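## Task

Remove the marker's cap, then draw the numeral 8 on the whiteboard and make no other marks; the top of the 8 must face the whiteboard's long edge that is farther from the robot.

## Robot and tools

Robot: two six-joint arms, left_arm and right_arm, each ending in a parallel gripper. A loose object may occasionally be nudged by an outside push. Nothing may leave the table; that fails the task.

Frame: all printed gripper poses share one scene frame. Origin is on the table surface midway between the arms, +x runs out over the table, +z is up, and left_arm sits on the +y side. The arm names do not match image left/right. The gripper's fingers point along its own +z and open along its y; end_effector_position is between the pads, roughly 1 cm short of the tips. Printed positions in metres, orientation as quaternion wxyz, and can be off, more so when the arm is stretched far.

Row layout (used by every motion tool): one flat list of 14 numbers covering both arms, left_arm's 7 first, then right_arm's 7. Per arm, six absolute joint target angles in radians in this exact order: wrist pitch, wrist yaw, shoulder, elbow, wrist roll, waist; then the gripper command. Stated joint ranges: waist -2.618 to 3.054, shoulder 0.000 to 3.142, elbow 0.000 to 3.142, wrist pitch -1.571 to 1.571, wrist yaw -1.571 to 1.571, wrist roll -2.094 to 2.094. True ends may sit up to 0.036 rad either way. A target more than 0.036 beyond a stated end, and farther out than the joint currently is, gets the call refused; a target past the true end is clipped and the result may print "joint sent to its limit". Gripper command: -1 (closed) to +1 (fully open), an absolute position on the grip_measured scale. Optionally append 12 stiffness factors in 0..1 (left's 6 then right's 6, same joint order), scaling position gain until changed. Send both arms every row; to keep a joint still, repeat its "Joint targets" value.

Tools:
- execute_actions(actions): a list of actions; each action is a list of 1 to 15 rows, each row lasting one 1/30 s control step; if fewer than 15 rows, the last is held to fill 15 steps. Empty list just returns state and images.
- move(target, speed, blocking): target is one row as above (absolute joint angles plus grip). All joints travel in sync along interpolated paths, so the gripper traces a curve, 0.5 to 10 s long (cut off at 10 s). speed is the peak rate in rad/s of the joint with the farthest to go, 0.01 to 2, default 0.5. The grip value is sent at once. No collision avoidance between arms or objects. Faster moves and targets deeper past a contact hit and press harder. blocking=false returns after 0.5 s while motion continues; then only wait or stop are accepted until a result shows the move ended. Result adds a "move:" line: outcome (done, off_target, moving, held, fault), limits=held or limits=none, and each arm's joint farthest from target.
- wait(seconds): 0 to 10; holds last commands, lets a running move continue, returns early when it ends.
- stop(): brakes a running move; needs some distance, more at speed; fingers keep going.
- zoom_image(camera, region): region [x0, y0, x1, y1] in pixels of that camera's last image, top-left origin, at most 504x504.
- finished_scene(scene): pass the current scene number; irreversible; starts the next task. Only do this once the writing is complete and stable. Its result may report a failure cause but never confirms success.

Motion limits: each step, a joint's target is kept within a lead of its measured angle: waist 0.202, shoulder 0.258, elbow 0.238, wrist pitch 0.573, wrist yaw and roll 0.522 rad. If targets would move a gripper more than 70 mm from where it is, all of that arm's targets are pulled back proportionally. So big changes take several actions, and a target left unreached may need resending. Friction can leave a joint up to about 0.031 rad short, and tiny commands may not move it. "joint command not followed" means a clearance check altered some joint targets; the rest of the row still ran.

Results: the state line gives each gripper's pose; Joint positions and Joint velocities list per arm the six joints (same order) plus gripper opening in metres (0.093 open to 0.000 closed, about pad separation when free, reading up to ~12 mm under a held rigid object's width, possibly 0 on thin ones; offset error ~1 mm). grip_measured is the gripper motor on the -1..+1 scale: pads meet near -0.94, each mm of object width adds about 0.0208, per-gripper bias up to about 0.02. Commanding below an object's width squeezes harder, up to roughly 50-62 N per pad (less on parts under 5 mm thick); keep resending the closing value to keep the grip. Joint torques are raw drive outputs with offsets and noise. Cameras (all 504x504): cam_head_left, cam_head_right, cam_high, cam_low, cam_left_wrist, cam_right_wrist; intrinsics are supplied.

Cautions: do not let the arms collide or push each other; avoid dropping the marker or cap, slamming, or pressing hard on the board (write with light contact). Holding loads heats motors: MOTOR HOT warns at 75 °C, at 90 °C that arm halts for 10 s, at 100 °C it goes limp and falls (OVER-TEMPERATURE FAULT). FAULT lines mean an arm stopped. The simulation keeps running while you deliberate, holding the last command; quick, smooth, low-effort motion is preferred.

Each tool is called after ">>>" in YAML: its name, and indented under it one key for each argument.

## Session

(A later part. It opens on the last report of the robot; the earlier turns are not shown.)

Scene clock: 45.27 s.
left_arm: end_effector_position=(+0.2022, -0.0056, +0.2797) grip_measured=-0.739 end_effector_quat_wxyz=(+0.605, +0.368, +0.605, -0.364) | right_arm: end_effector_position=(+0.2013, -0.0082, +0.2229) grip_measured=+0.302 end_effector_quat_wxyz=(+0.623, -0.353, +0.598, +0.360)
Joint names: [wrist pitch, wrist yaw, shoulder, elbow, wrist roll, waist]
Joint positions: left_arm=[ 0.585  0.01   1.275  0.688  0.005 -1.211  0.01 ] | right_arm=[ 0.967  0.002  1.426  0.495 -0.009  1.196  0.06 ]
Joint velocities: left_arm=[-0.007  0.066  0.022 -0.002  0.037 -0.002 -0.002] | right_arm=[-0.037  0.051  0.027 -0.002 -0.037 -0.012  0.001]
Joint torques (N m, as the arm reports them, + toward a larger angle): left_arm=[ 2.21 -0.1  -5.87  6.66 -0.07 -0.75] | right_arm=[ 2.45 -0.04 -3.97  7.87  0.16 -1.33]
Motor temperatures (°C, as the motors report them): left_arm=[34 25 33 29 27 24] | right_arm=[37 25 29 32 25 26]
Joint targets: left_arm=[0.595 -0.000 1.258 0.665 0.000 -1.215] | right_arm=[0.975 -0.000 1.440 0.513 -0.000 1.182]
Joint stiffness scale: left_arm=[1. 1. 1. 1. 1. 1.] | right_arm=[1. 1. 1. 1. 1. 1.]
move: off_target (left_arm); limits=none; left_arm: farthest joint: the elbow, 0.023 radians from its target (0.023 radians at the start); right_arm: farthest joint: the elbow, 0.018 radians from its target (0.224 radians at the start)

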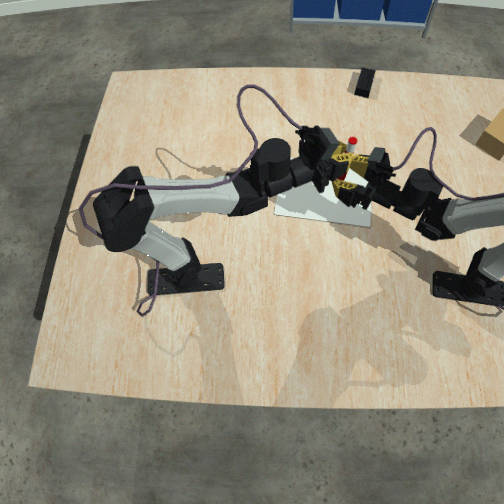

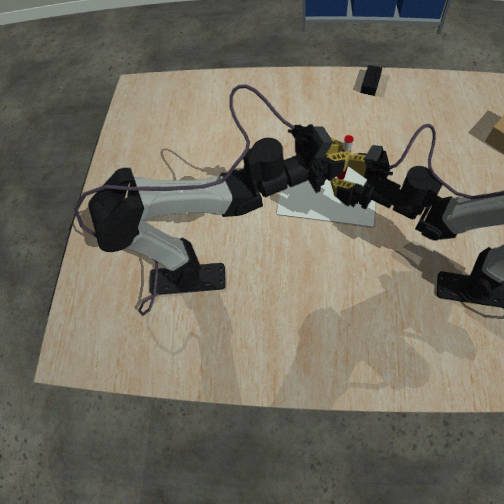

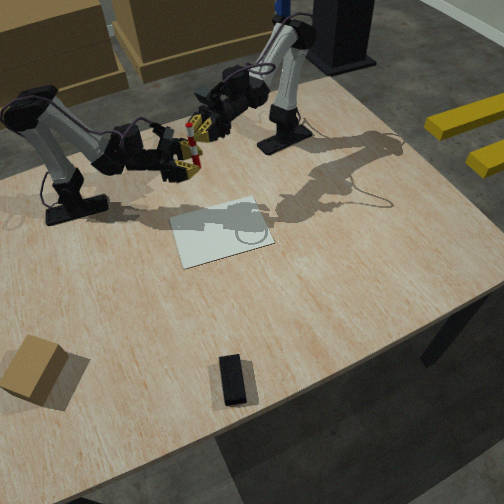

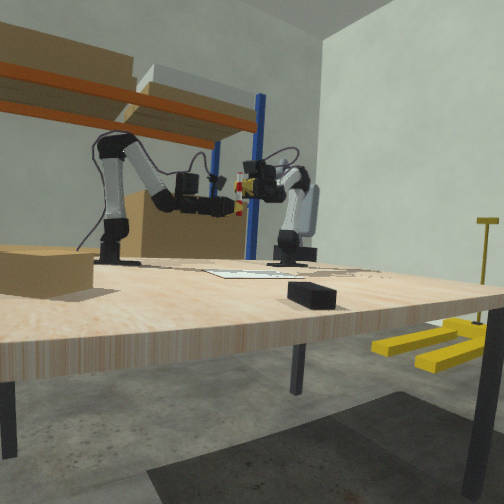

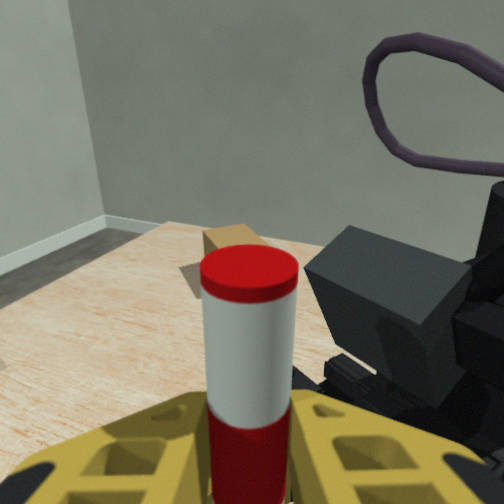

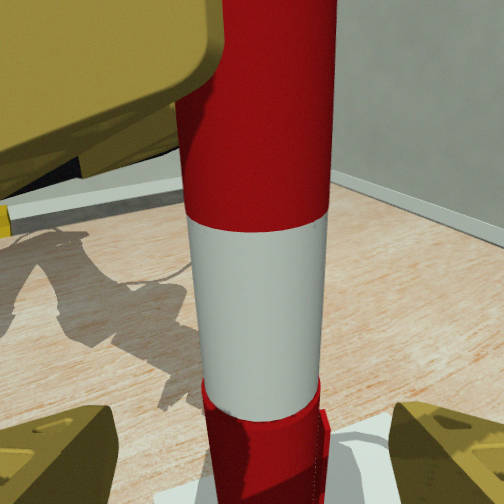

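>>> move:
  target: [0.595,0,1.275,0.688,0,-1.211,-1, 0.967,0,1.426,0.495,0,1.196,-1]

>>> move:
  target: [0.95,0,1.22,0.75,0,-1.211,-1, 0.62,0,1.48,0.44,0,1.196,-1]
  speed: 0.3

Scene clock: 51.57 s.
left_arm: end_effector_position=(+0.2021, -0.0057, +0.2797) grip_measured=-0.739 end_effector_quat_wxyz=(+0.605, +0.368, +0.605, -0.365) | right_arm: end_effector_position=(+0.2024, -0.0088, +0.2230) grip_measured=-0.663 end_effector_quat_wxyz=(+0.624, -0.351, +0.599, +0.358)
Joint names: [wrist pitch, wrist yaw, shoulder, elbow, wrist roll, waist]
Joint positions: left_arm=[ 0.585  0.011  1.275  0.688  0.003 -1.211  0.01 ] | right_arm=[ 0.967  0.009  1.426  0.495 -0.009  1.196  0.013]
Joint velocities: left_arm=[-0.022  0.037  0.012 -0.007 -0.007  0.007  0.001] | right_arm=[-0.037 -0.022 -0.022 -0.002 -0.051  0.002 -0.   ]
Joint torques (N m, as the arm reports them, + toward a larger angle): left_arm=[ 2.21 -0.11 -4.71  8.59 -0.07 -0.4 ] | right_arm=[ 2.37 -0.1  -4.99  6.62  0.15 -0.38]
Motor temperatures (°C, as the motors report them): left_arm=[34 25 33 29 27 24] | right_arm=[37 25 29 32 25 26]
Joint targets: left_arm=[0.595 0.000 1.275 0.688 -0.000 -1.211] | right_arm=[0.967 -0.000 1.426 0.495 -0.000 1.196]
Joint stiffness scale: left_arm=[1. 1. 1. 1. 1. 1.] | right_arm=[1. 1. 1. 1. 1. 1.]
move: done; limits=none; left_arm: farthest joint: the wrist yaw, 0.011 radians from its target (0.010 radians at the start); right_arm: farthest joint: the wrist yaw, 0.009 radians from its target (0.002 radians at the start)

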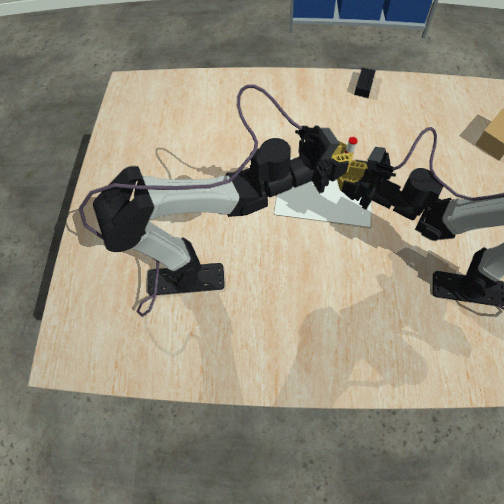

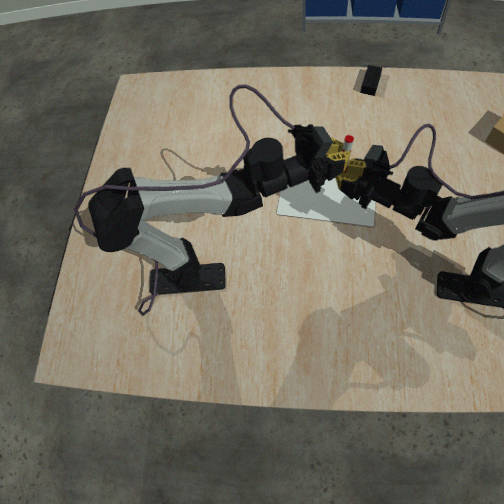

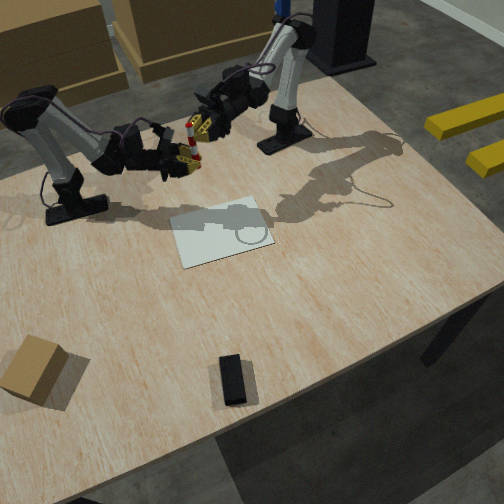

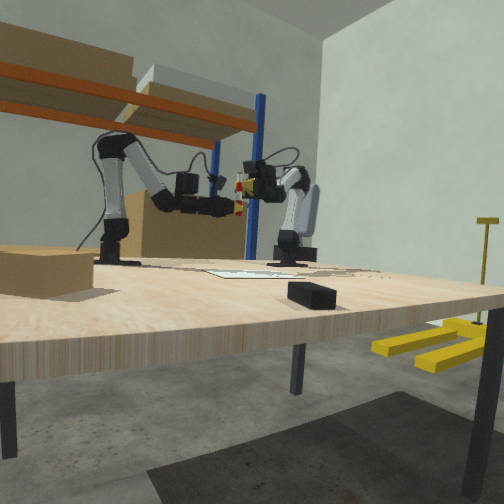

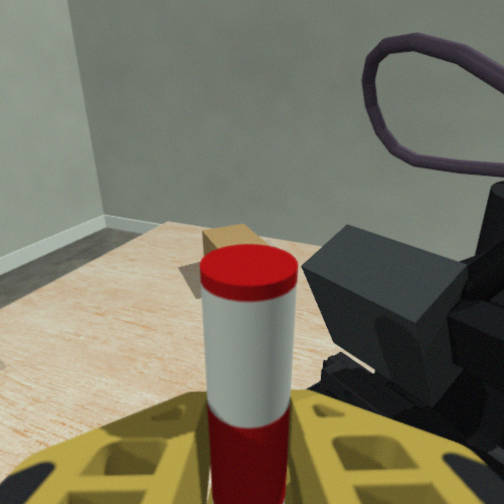

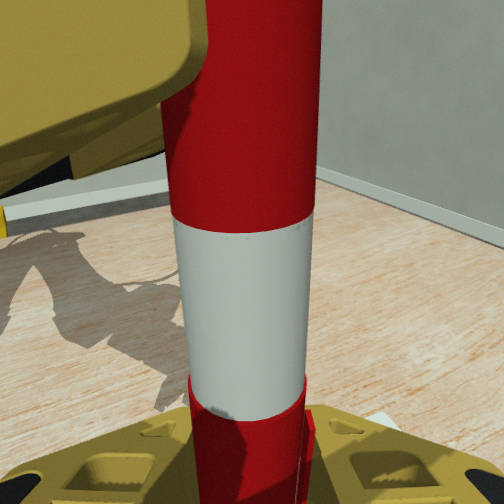

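Scene clock: 53.40 s.
left_arm: end_effector_position=(+0.1901, +0.0171, +0.3987) grip_measured=-0.739 end_effector_quat_wxyz=(+0.723, +0.280, +0.460, -0.433) | right_arm: end_effector_position=(+0.1944, -0.0230, +0.1181) grip_measured=-0.663 end_effector_quat_wxyz=(+0.496, -0.416, +0.707, +0.284)
Joint names: [wrist pitch, wrist yaw, shoulder, elbow, wrist roll, waist]
Joint positions: left_arm=[ 0.939  0.01   1.237  0.732  0.003 -1.211  0.01 ] | right_arm=[ 0.648  0.009  1.466  0.464 -0.009  1.196  0.013]
Joint velocities: left_arm=[ 0.007 -0.037 -0.002 -0.027  0.007 -0.002 -0.001] | right_arm=[-0.007 -0.11  -0.002  0.007  0.037 -0.002  0.001]
Joint torques (N m, as the arm reports them, + toward a larger angle): left_arm=[ 1.85 -0.1  -5.37  9.89 -0.06 -0.4 ] | right_arm=[ 2.07 -0.1  -4.02  4.66  0.16 -0.37]
Motor temperatures (°C, as the motors report them): left_arm=[35 25 33 30 27 24] | right_arm=[37 25 29 32 25 26]
Joint targets: left_arm=[0.950 -0.000 1.220 0.750 0.000 -1.211] | right_arm=[0.620 0.000 1.480 0.440 0.000 1.196]
Joint stiffness scale: left_arm=[1. 1. 1. 1. 1. 1.] | right_arm=[1. 1. 1. 1. 1. 1.]
move: off_target (right_arm); limits=none; left_arm: farthest joint: the elbow, 0.018 radians from its target (0.062 radians at the start); right_arm: farthest joint: the wrist pitch, 0.028 radians from its target (0.347 radians at the start)

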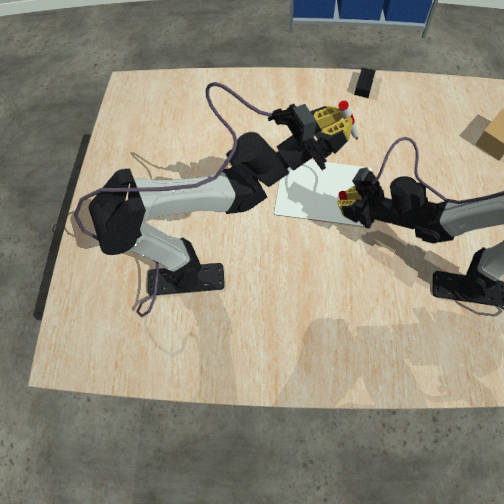

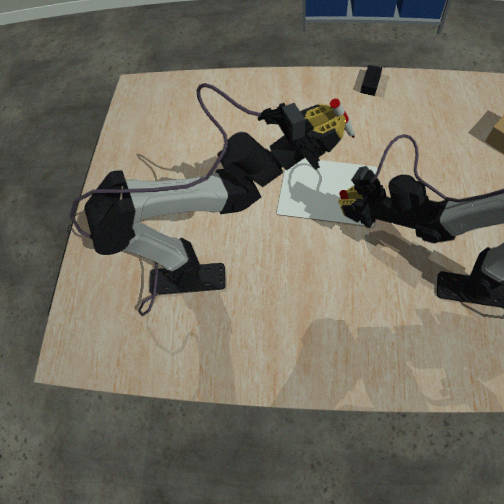

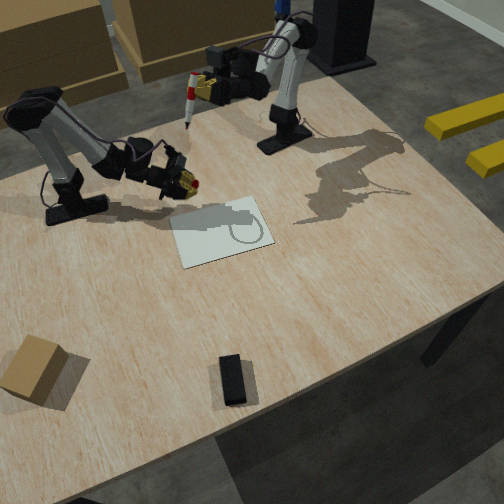

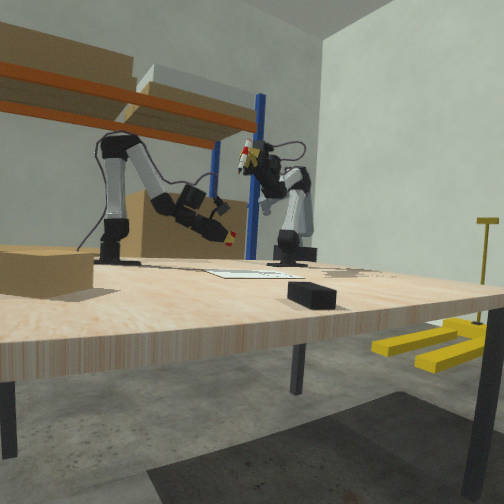

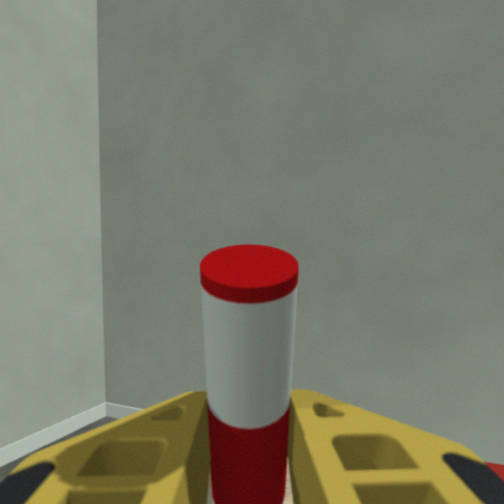

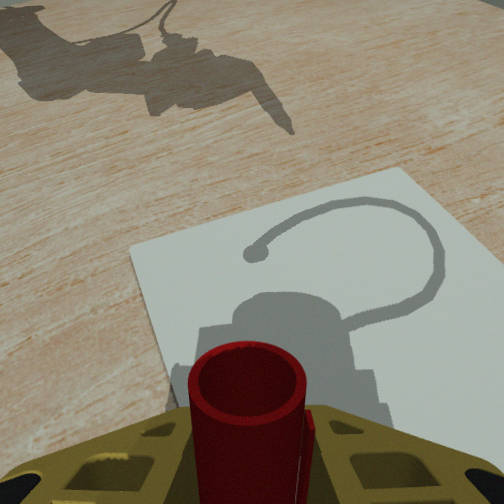

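>>> move:
  target: [1.1,0,1.5,0.7,0,-1.12,-1, 0.7,0,1.3,0.44,0,0.2,-1]
  speed: 1.0

>>> move:
  target: [1.16,0,1.965,0.66,0,-1.078,-1, 0.7,0,1.3,0.44,0,0.2,-1]
  speed: 0.5

>>> zoom_image:
  camera: "cam_high"
  region: [150,160,300,280]

Scene clock: 77.10 s.
left_arm: end_effector_position=(+0.2448, -0.0065, +0.3276) grip_measured=-0.739 end_effector_quat_wxyz=(+0.713, +0.283, +0.510, -0.389) | right_arm: end_effector_position=(+0.3942, -0.3443, +0.1885) grip_measured=-0.663 end_effector_quat_wxyz=(+0.651, -0.030, +0.758, +0.020)
Joint names: [wrist pitch, wrist yaw, shoulder, elbow, wrist roll, waist]
Joint positions: left_arm=[ 1.09   0.01   1.483  0.719  0.003 -1.127  0.01 ] | right_arm=[ 0.693  0.004  1.309  0.464 -0.009  0.21   0.013]
Joint velocities: left_arm=[ 0.037 -0.051  0.012  0.002 -0.11   0.002  0.   ] | right_arm=[-0.037  0.022  0.007  0.002 -0.037 -0.007 -0.001]
Joint torques (N m, as the arm reports them, + toward a larger angle): left_arm=[ 1.97 -0.1  -4.82  6.33 -0.07  0.32] | right_arm=[ 2.48 -0.05 -5.    5.27  0.15 -1.05]
Motor temperatures (°C, as the motors report them): left_arm=[35 25 33 32 27 24] | right_arm=[37 25 30 32 25 26]
Joint targets: left_arm=[1.100 0.000 1.500 0.700 0.000 -1.120] | right_arm=[0.700 -0.000 1.300 0.440 -0.000 0.200]
Joint stiffness scale: left_arm=[1. 1. 1. 1. 1. 1.] | right_arm=[1. 1. 1. 1. 1. 1.]
move: off_target (right_arm); limits=none; left_arm: farthest joint: the elbow, 0.019 radians from its target (0.032 radians at the start); right_arm: farthest joint: the elbow, 0.024 radians from its target (0.024 radians at the start)

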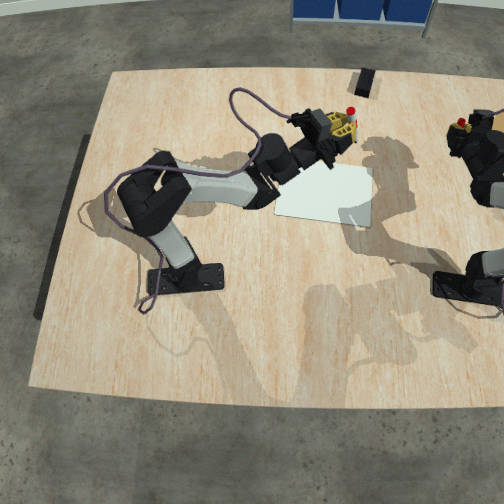

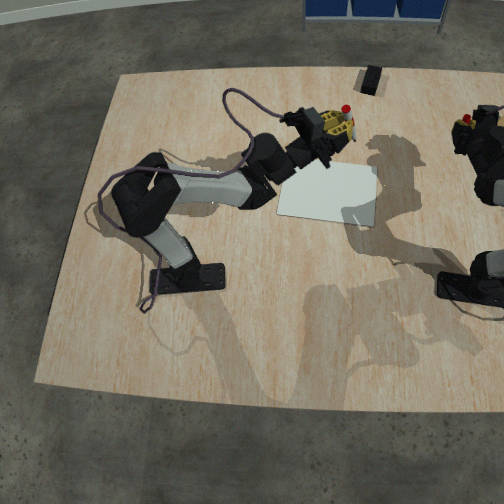

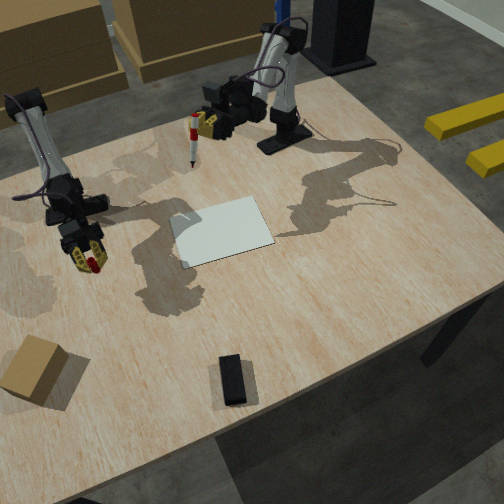

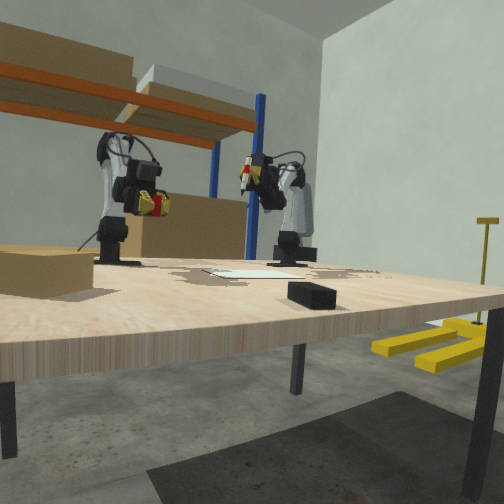

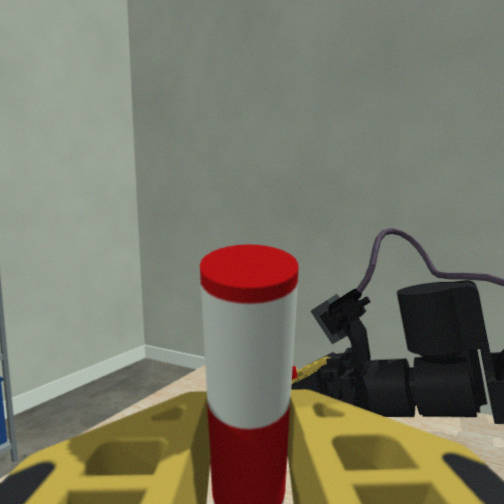

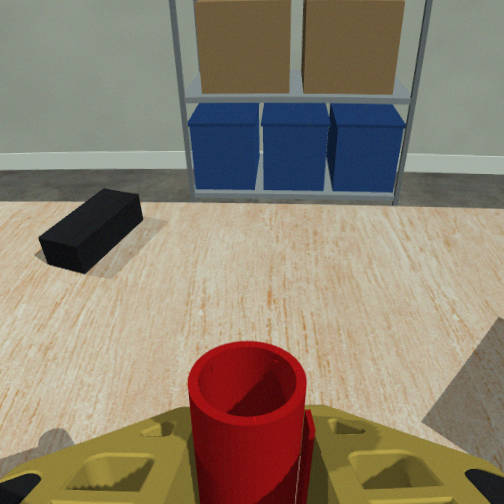

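Scene clock: 78.70 s.
left_arm: end_effector_position=(+0.2847, -0.0304, +0.1102) grip_measured=-0.739 end_effector_quat_wxyz=(+0.586, +0.348, +0.665, -0.305) | right_arm: end_effector_position=(+0.3942, -0.3443, +0.1885) grip_measured=-0.663 end_effector_quat_wxyz=(+0.651, -0.030, +0.758, +0.020)
Joint names: [wrist pitch, wrist yaw, shoulder, elbow, wrist roll, waist]
Joint positions: left_arm=[ 1.151  0.01   1.954  0.676  0.003 -1.085  0.01 ] | right_arm=[ 0.693  0.004  1.309  0.464 -0.009  0.21   0.013]
Joint velocities: left_arm=[-0.007 -0.007 -0.012  0.007 -0.066 -0.007 -0.001] | right_arm=[ 0.051  0.095 -0.002 -0.002  0.007  0.002  0.   ]
Joint torques (N m, as the arm reports them, + toward a larger angle): left_arm=[ 2.24 -0.09 -7.65  4.69 -0.07  0.29] | right_arm=[ 2.48 -0.05 -4.98  5.27  0.15 -1.04]
Motor temperatures (°C, as the motors report them): left_arm=[35 25 33 32 27 24] | right_arm=[37 25 30 32 25 26]
Joint targets: left_arm=[1.160 0.000 1.965 0.660 -0.000 -1.078] | right_arm=[0.700 -0.000 1.300 0.440 -0.000 0.200]
Joint stiffness scale: left_arm=[1. 1. 1. 1. 1. 1.] | right_arm=[1. 1. 1. 1. 1. 1.]
move: off_target (right_arm); limits=none; left_arm: farthest joint: the elbow, 0.016 radians from its target (0.059 radians at the start); right_arm: farthest joint: the elbow, 0.024 radians from its target (0.024 radians at the start)

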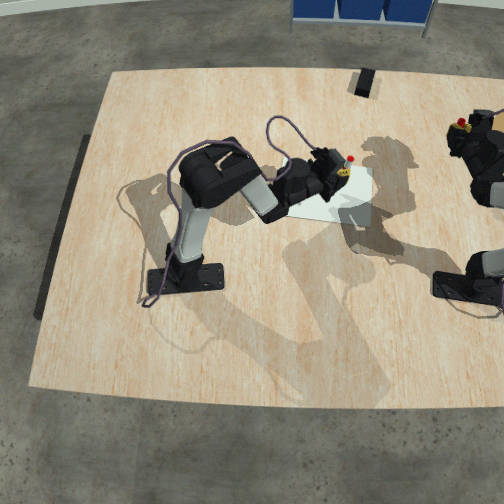

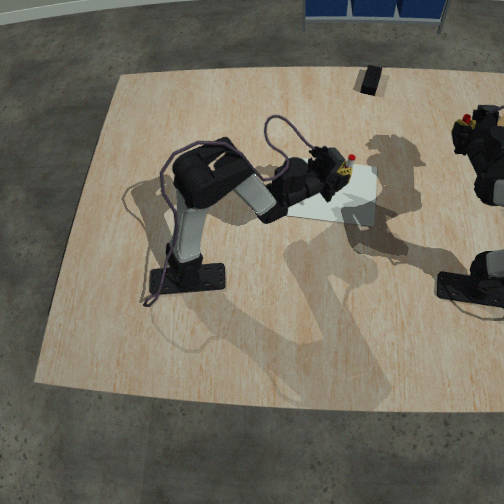

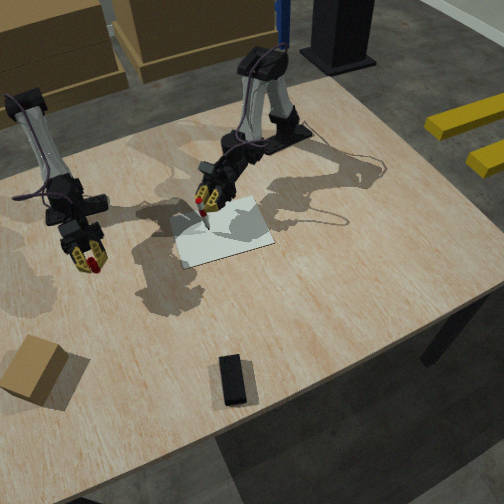

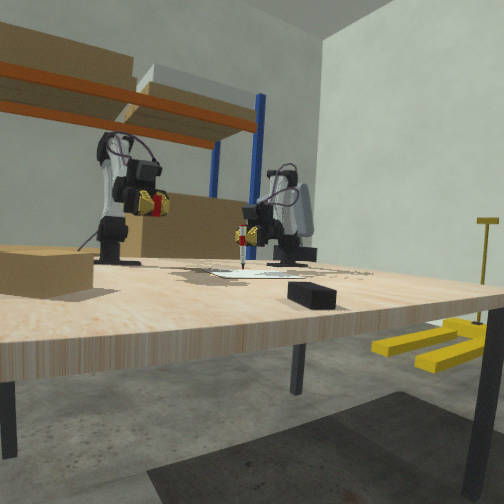

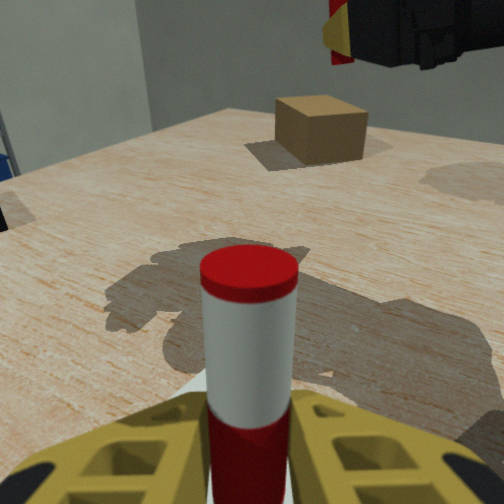

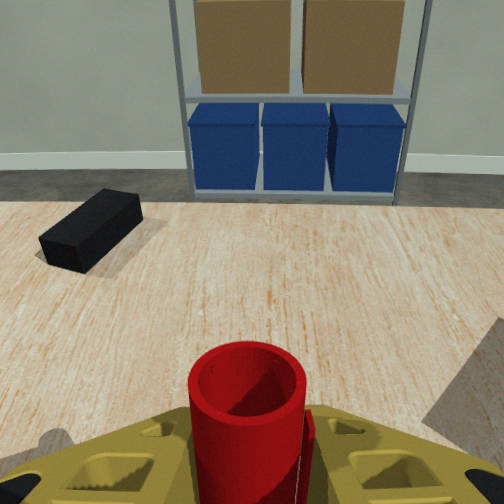

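Region (150, 160, 300, 280) of cam_high's 504x504 image, scaled by 3.360, with more detail than that image has; it fills the top 403 rows of this view, and the rest is white.

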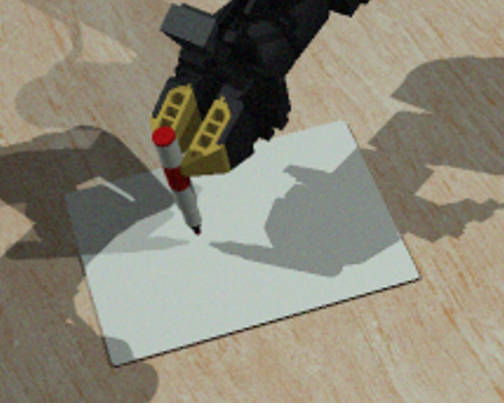

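>>> move:
  target: [1.0,0,1.97,0.67,0,-1.083,-1, 0.7,0,1.3,0.44,0,0.2,-1]
  speed: 0.18

Scene clock: 83.40 s.
left_arm: end_effector_position=(+0.2835, -0.0287, +0.0969) grip_measured=-0.739 end_effector_quat_wxyz=(+0.567, +0.356, +0.681, -0.295) | right_arm: end_effector_position=(+0.3942, -0.3443, +0.1885) grip_measured=-0.663 end_effector_quat_wxyz=(+0.651, -0.030, +0.758, +0.020)
Joint names: [wrist pitch, wrist yaw, shoulder, elbow, wrist roll, waist]
Joint positions: left_arm=[ 1.096  0.01   1.954  0.676  0.003 -1.085  0.01 ] | right_arm=[ 0.693  0.004  1.309  0.464 -0.009  0.21   0.013]
Joint velocities: left_arm=[ 0.051 -0.037 -0.002  0.007 -0.022 -0.002  0.   ] | right_arm=[ 0.022  0.037 -0.007  0.007  0.022  0.017 -0.001]
Joint torques (N m, as the arm reports them, + toward a larger angle): left_arm=[ 1.28 -0.09 -7.33  5.53 -0.07 -0.14] | right_arm=[ 2.48 -0.05 -4.98  5.26  0.15 -1.05]
Motor temperatures (°C, as the motors report them): left_arm=[35 25 33 32 27 24] | right_arm=[38 25 30 32 25 26]
Joint targets: left_arm=[1.000 0.000 1.970 0.670 0.000 -1.083] | right_arm=[0.700 -0.000 1.300 0.440 0.000 0.200]
Joint stiffness scale: left_arm=[1. 1. 1. 1. 1. 1.] | right_arm=[1. 1. 1. 1. 1. 1.]
move: off_target (left_arm, right_arm); limits=none; left_arm: farthest joint: the wrist pitch, 0.096 radians from its target (0.151 radians at the start); right_arm: farthest joint: the elbow, 0.024 radians from its target (0.024 radians at the start)

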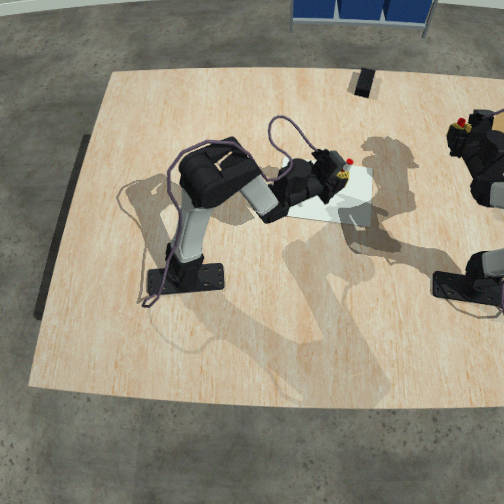

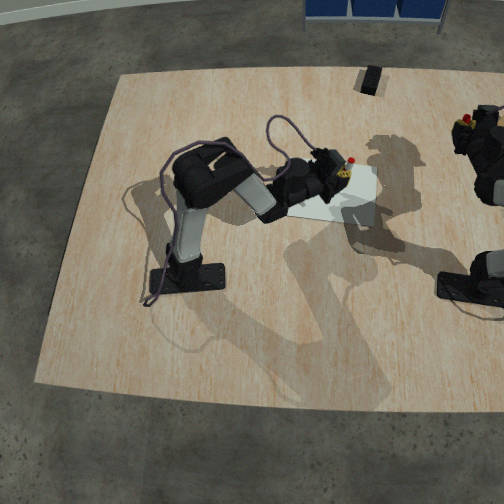

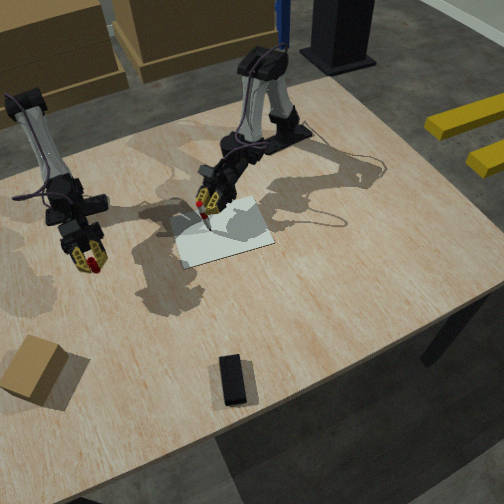

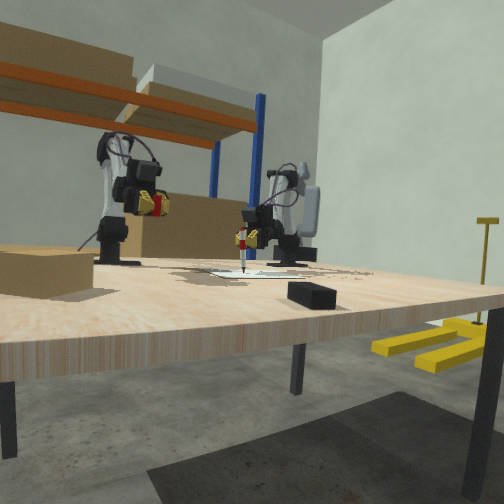

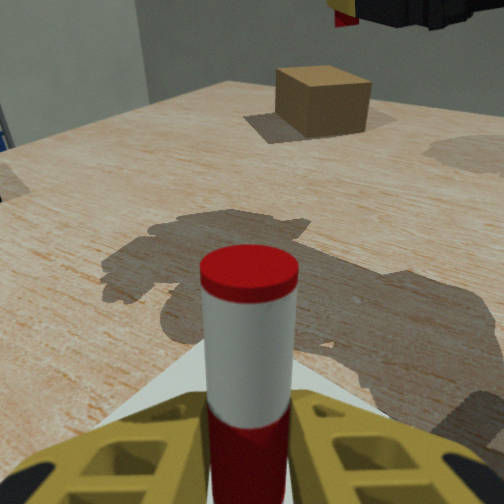

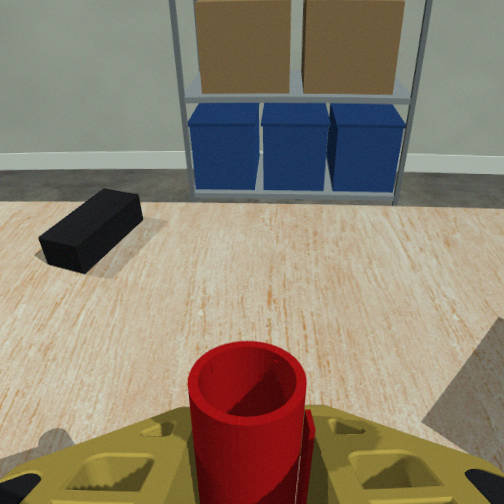

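>>> execute_actions:
  actions:
    - [[0.99,0,1.99,0.688,0,-1.083,-1,0.7,0,1.3,0.44,0,0.2,-1],[0.98,0,1.998,0.703,0,-1.083,-1,0.7,0,1.3,0.44,0,0.2,-1],[0.972,0,2.006,0.718,0,-1.083,-1,0.7,0,1.3,0.44,0,0.2,-1],[0.965,0,2.014,0.733,0,-1.083,-1,0.7,0,1.3,0.44,0,0.2,-1],[0.958,0,2.022,0.748,0,-1.083,-1,0.7,0,1.3,0.44,0,0.2,-1],[0.951,0,2.03,0.763,0,-1.083,-1,0.7,0,1.3,0.44,0,0.2,-1],[0.945,0,2.038,0.778,0,-1.083,-1,0.7,0,1.3,0.44,0,0.2,-1],[0.938,0,2.047,0.793,0,-1.083,-1,0.7,0,1.3,0.44,0,0.2,-1],[0.932,0,2.055,0.808,0,-1.083,-1,0.7,0,1.3,0.44,0,0.2,-1],[0.925,0,2.063,0.823,0,-1.083,-1,0.7,0,1.3,0.44,0,0.2,-1],[0.918,0,2.071,0.838,0,-1.083,-1,0.7,0,1.3,0.44,0,0.2,-1],[0.912,0,2.079,0.853,0,-1.08,-1,0.7,0,1.3,0.44,0,0.2,-1]]
    - [[0.907,0,2.085,0.864,0,-1.073,-1,0.7,0,1.3,0.44,0,0.2,-1],[0.902,0,2.092,0.876,0,-1.068,-1,0.7,0,1.3,0.44,0,0.2,-1],[0.897,0,2.098,0.887,0,-1.064,-1,0.7,0,1.3,0.44,0,0.2,-1],[0.891,0,2.104,0.899,0,-1.059,-1,0.7,0,1.3,0.44,0,0.2,-1],[0.886,0,2.111,0.91,0,-1.054,-1,0.7,0,1.3,0.44,0,0.2,-1],[0.881,0,2.117,0.922,0,-1.05,-1,0.7,0,1.3,0.44,0,0.2,-1]]
    - [[0.881,0,2.112,0.915,0,-1.043,-1,0.7,0,1.3,0.44,0,0.2,-1],[0.881,0,2.106,0.908,0,-1.037,-1,0.7,0,1.3,0.44,0,0.2,-1],[0.881,0,2.1,0.901,0,-1.03,-1,0.7,0,1.3,0.44,0,0.2,-1],[0.881,0,2.094,0.894,0,-1.024,-1,0.7,0,1.3,0.44,0,0.2,-1],[0.881,0,2.088,0.887,0,-1.017,-1,0.7,0,1.3,0.44,0,0.2,-1],[0.881,0,2.082,0.881,0,-1.011,-1,0.7,0,1.3,0.44,0,0.2,-1]]
    - [[0.885,0,2.077,0.871,0,-1.007,-1,0.7,0,1.3,0.44,0,0.2,-1],[0.89,0,2.071,0.861,0,-1.002,-1,0.7,0,1.3,0.44,0,0.2,-1],[0.894,0,2.066,0.851,0,-0.997,-1,0.7,0,1.3,0.44,0,0.2,-1],[0.899,0,2.061,0.842,0,-0.992,-1,0.7,0,1.3,0.44,0,0.2,-1],[0.903,0,2.055,0.832,0,-0.988,-1,0.7,0,1.3,0.44,0,0.2,-1],[0.908,0,2.05,0.822,0,-0.983,-1,0.7,0,1.3,0.44,0,0.2,-1]]

>>> zoom_image:
  camera: "cam_high"
  region: [150,160,300,280]

Scene clock: 118.60 s.
left_arm: end_effector_position=(+0.3465, -0.0314, +0.0968) grip_measured=-0.739 end_effector_quat_wxyz=(+0.575, +0.323, +0.703, -0.268) | right_arm: end_effector_position=(+0.3942, -0.3443, +0.1885) grip_measured=-0.663 end_effector_quat_wxyz=(+0.651, -0.030, +0.758, +0.020)
Joint names: [wrist pitch, wrist yaw, shoulder, elbow, wrist roll, waist]
Joint positions: left_arm=[ 0.987  0.009  2.044  0.86  -0.004 -0.991  0.01 ] | right_arm=[ 0.693  0.004  1.309  0.464 -0.009  0.21   0.013]
Joint velocities: left_arm=[ 0.007 -0.066 -0.002 -0.012 -0.007 -0.002 -0.001] | right_arm=[-0.022 -0.037 -0.002  0.002 -0.007 -0.012  0.001]
Joint torques (N m, as the arm reports them, + toward a larger angle): left_arm=[ 1.44 -0.06 -9.15  3.26 -0.01  0.39] | right_arm=[ 2.48 -0.05 -4.98  5.27  0.15 -1.04]
Motor temperatures (°C, as the motors report them): left_arm=[34 25 35 30 27 24] | right_arm=[40 25 31 32 25 26]
Joint targets: left_arm=[0.908 -0.000 2.050 0.822 -0.000 -0.983] | right_arm=[0.700 0.000 1.300 0.440 0.000 0.200]
Joint stiffness scale: left_arm=[1. 1. 1. 1. 1. 1.] | right_arm=[1. 1. 1. 1. 1. 1.]

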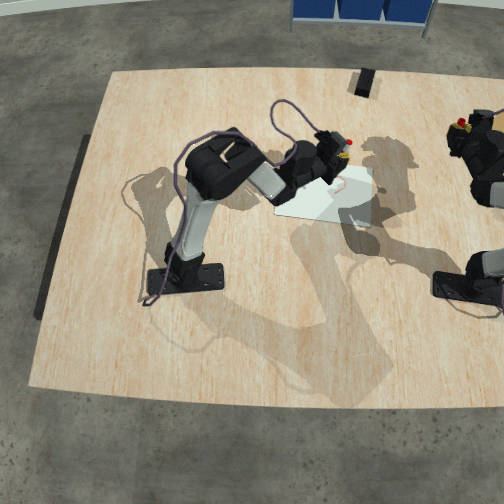

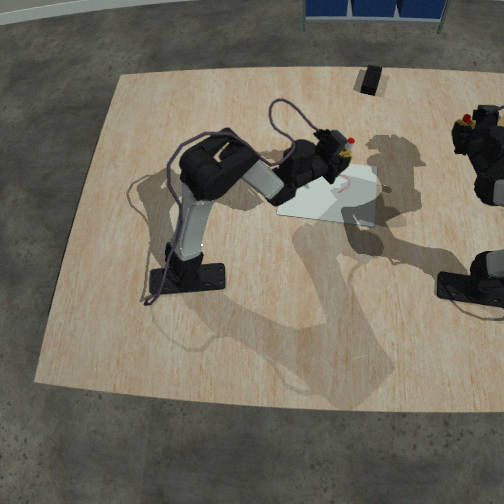

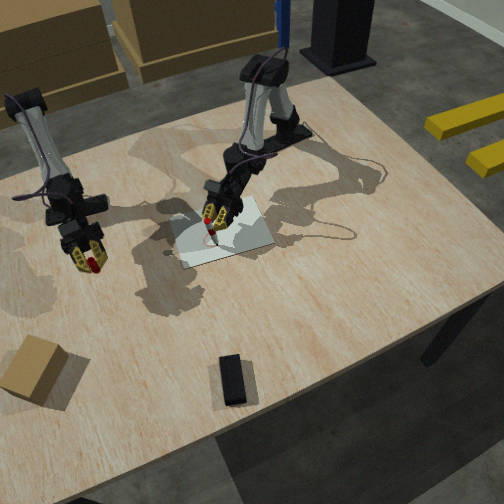

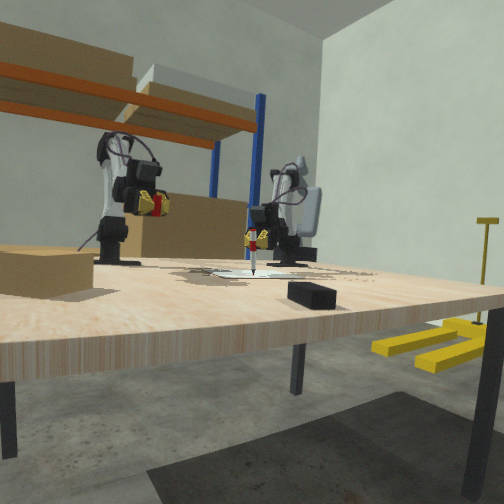

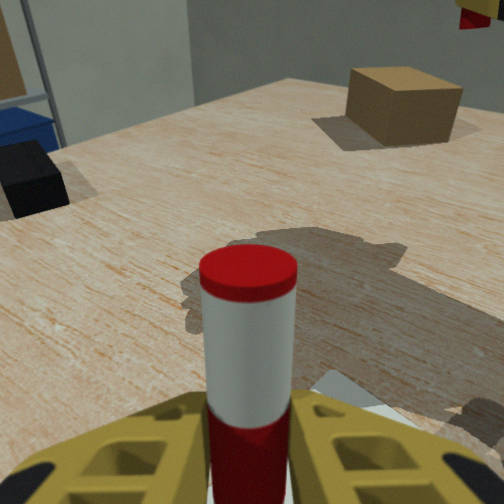

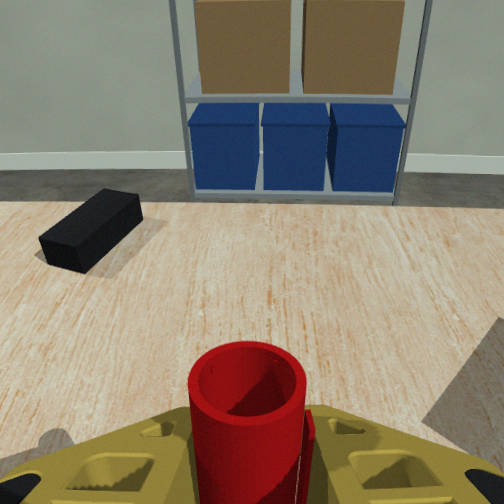

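Region (150, 160, 300, 280) of cam_high's 504x504 image, scaled by 3.360, with more detail than that image has; it fills the top 403 rows of this view, and the rest is white.

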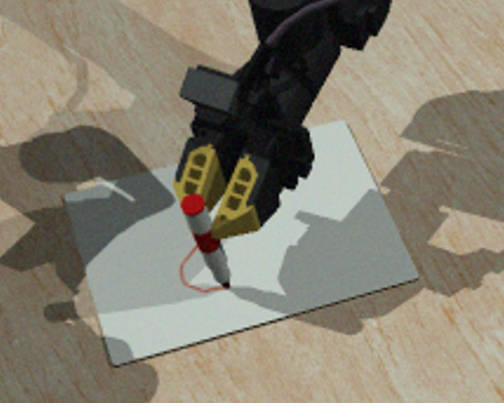

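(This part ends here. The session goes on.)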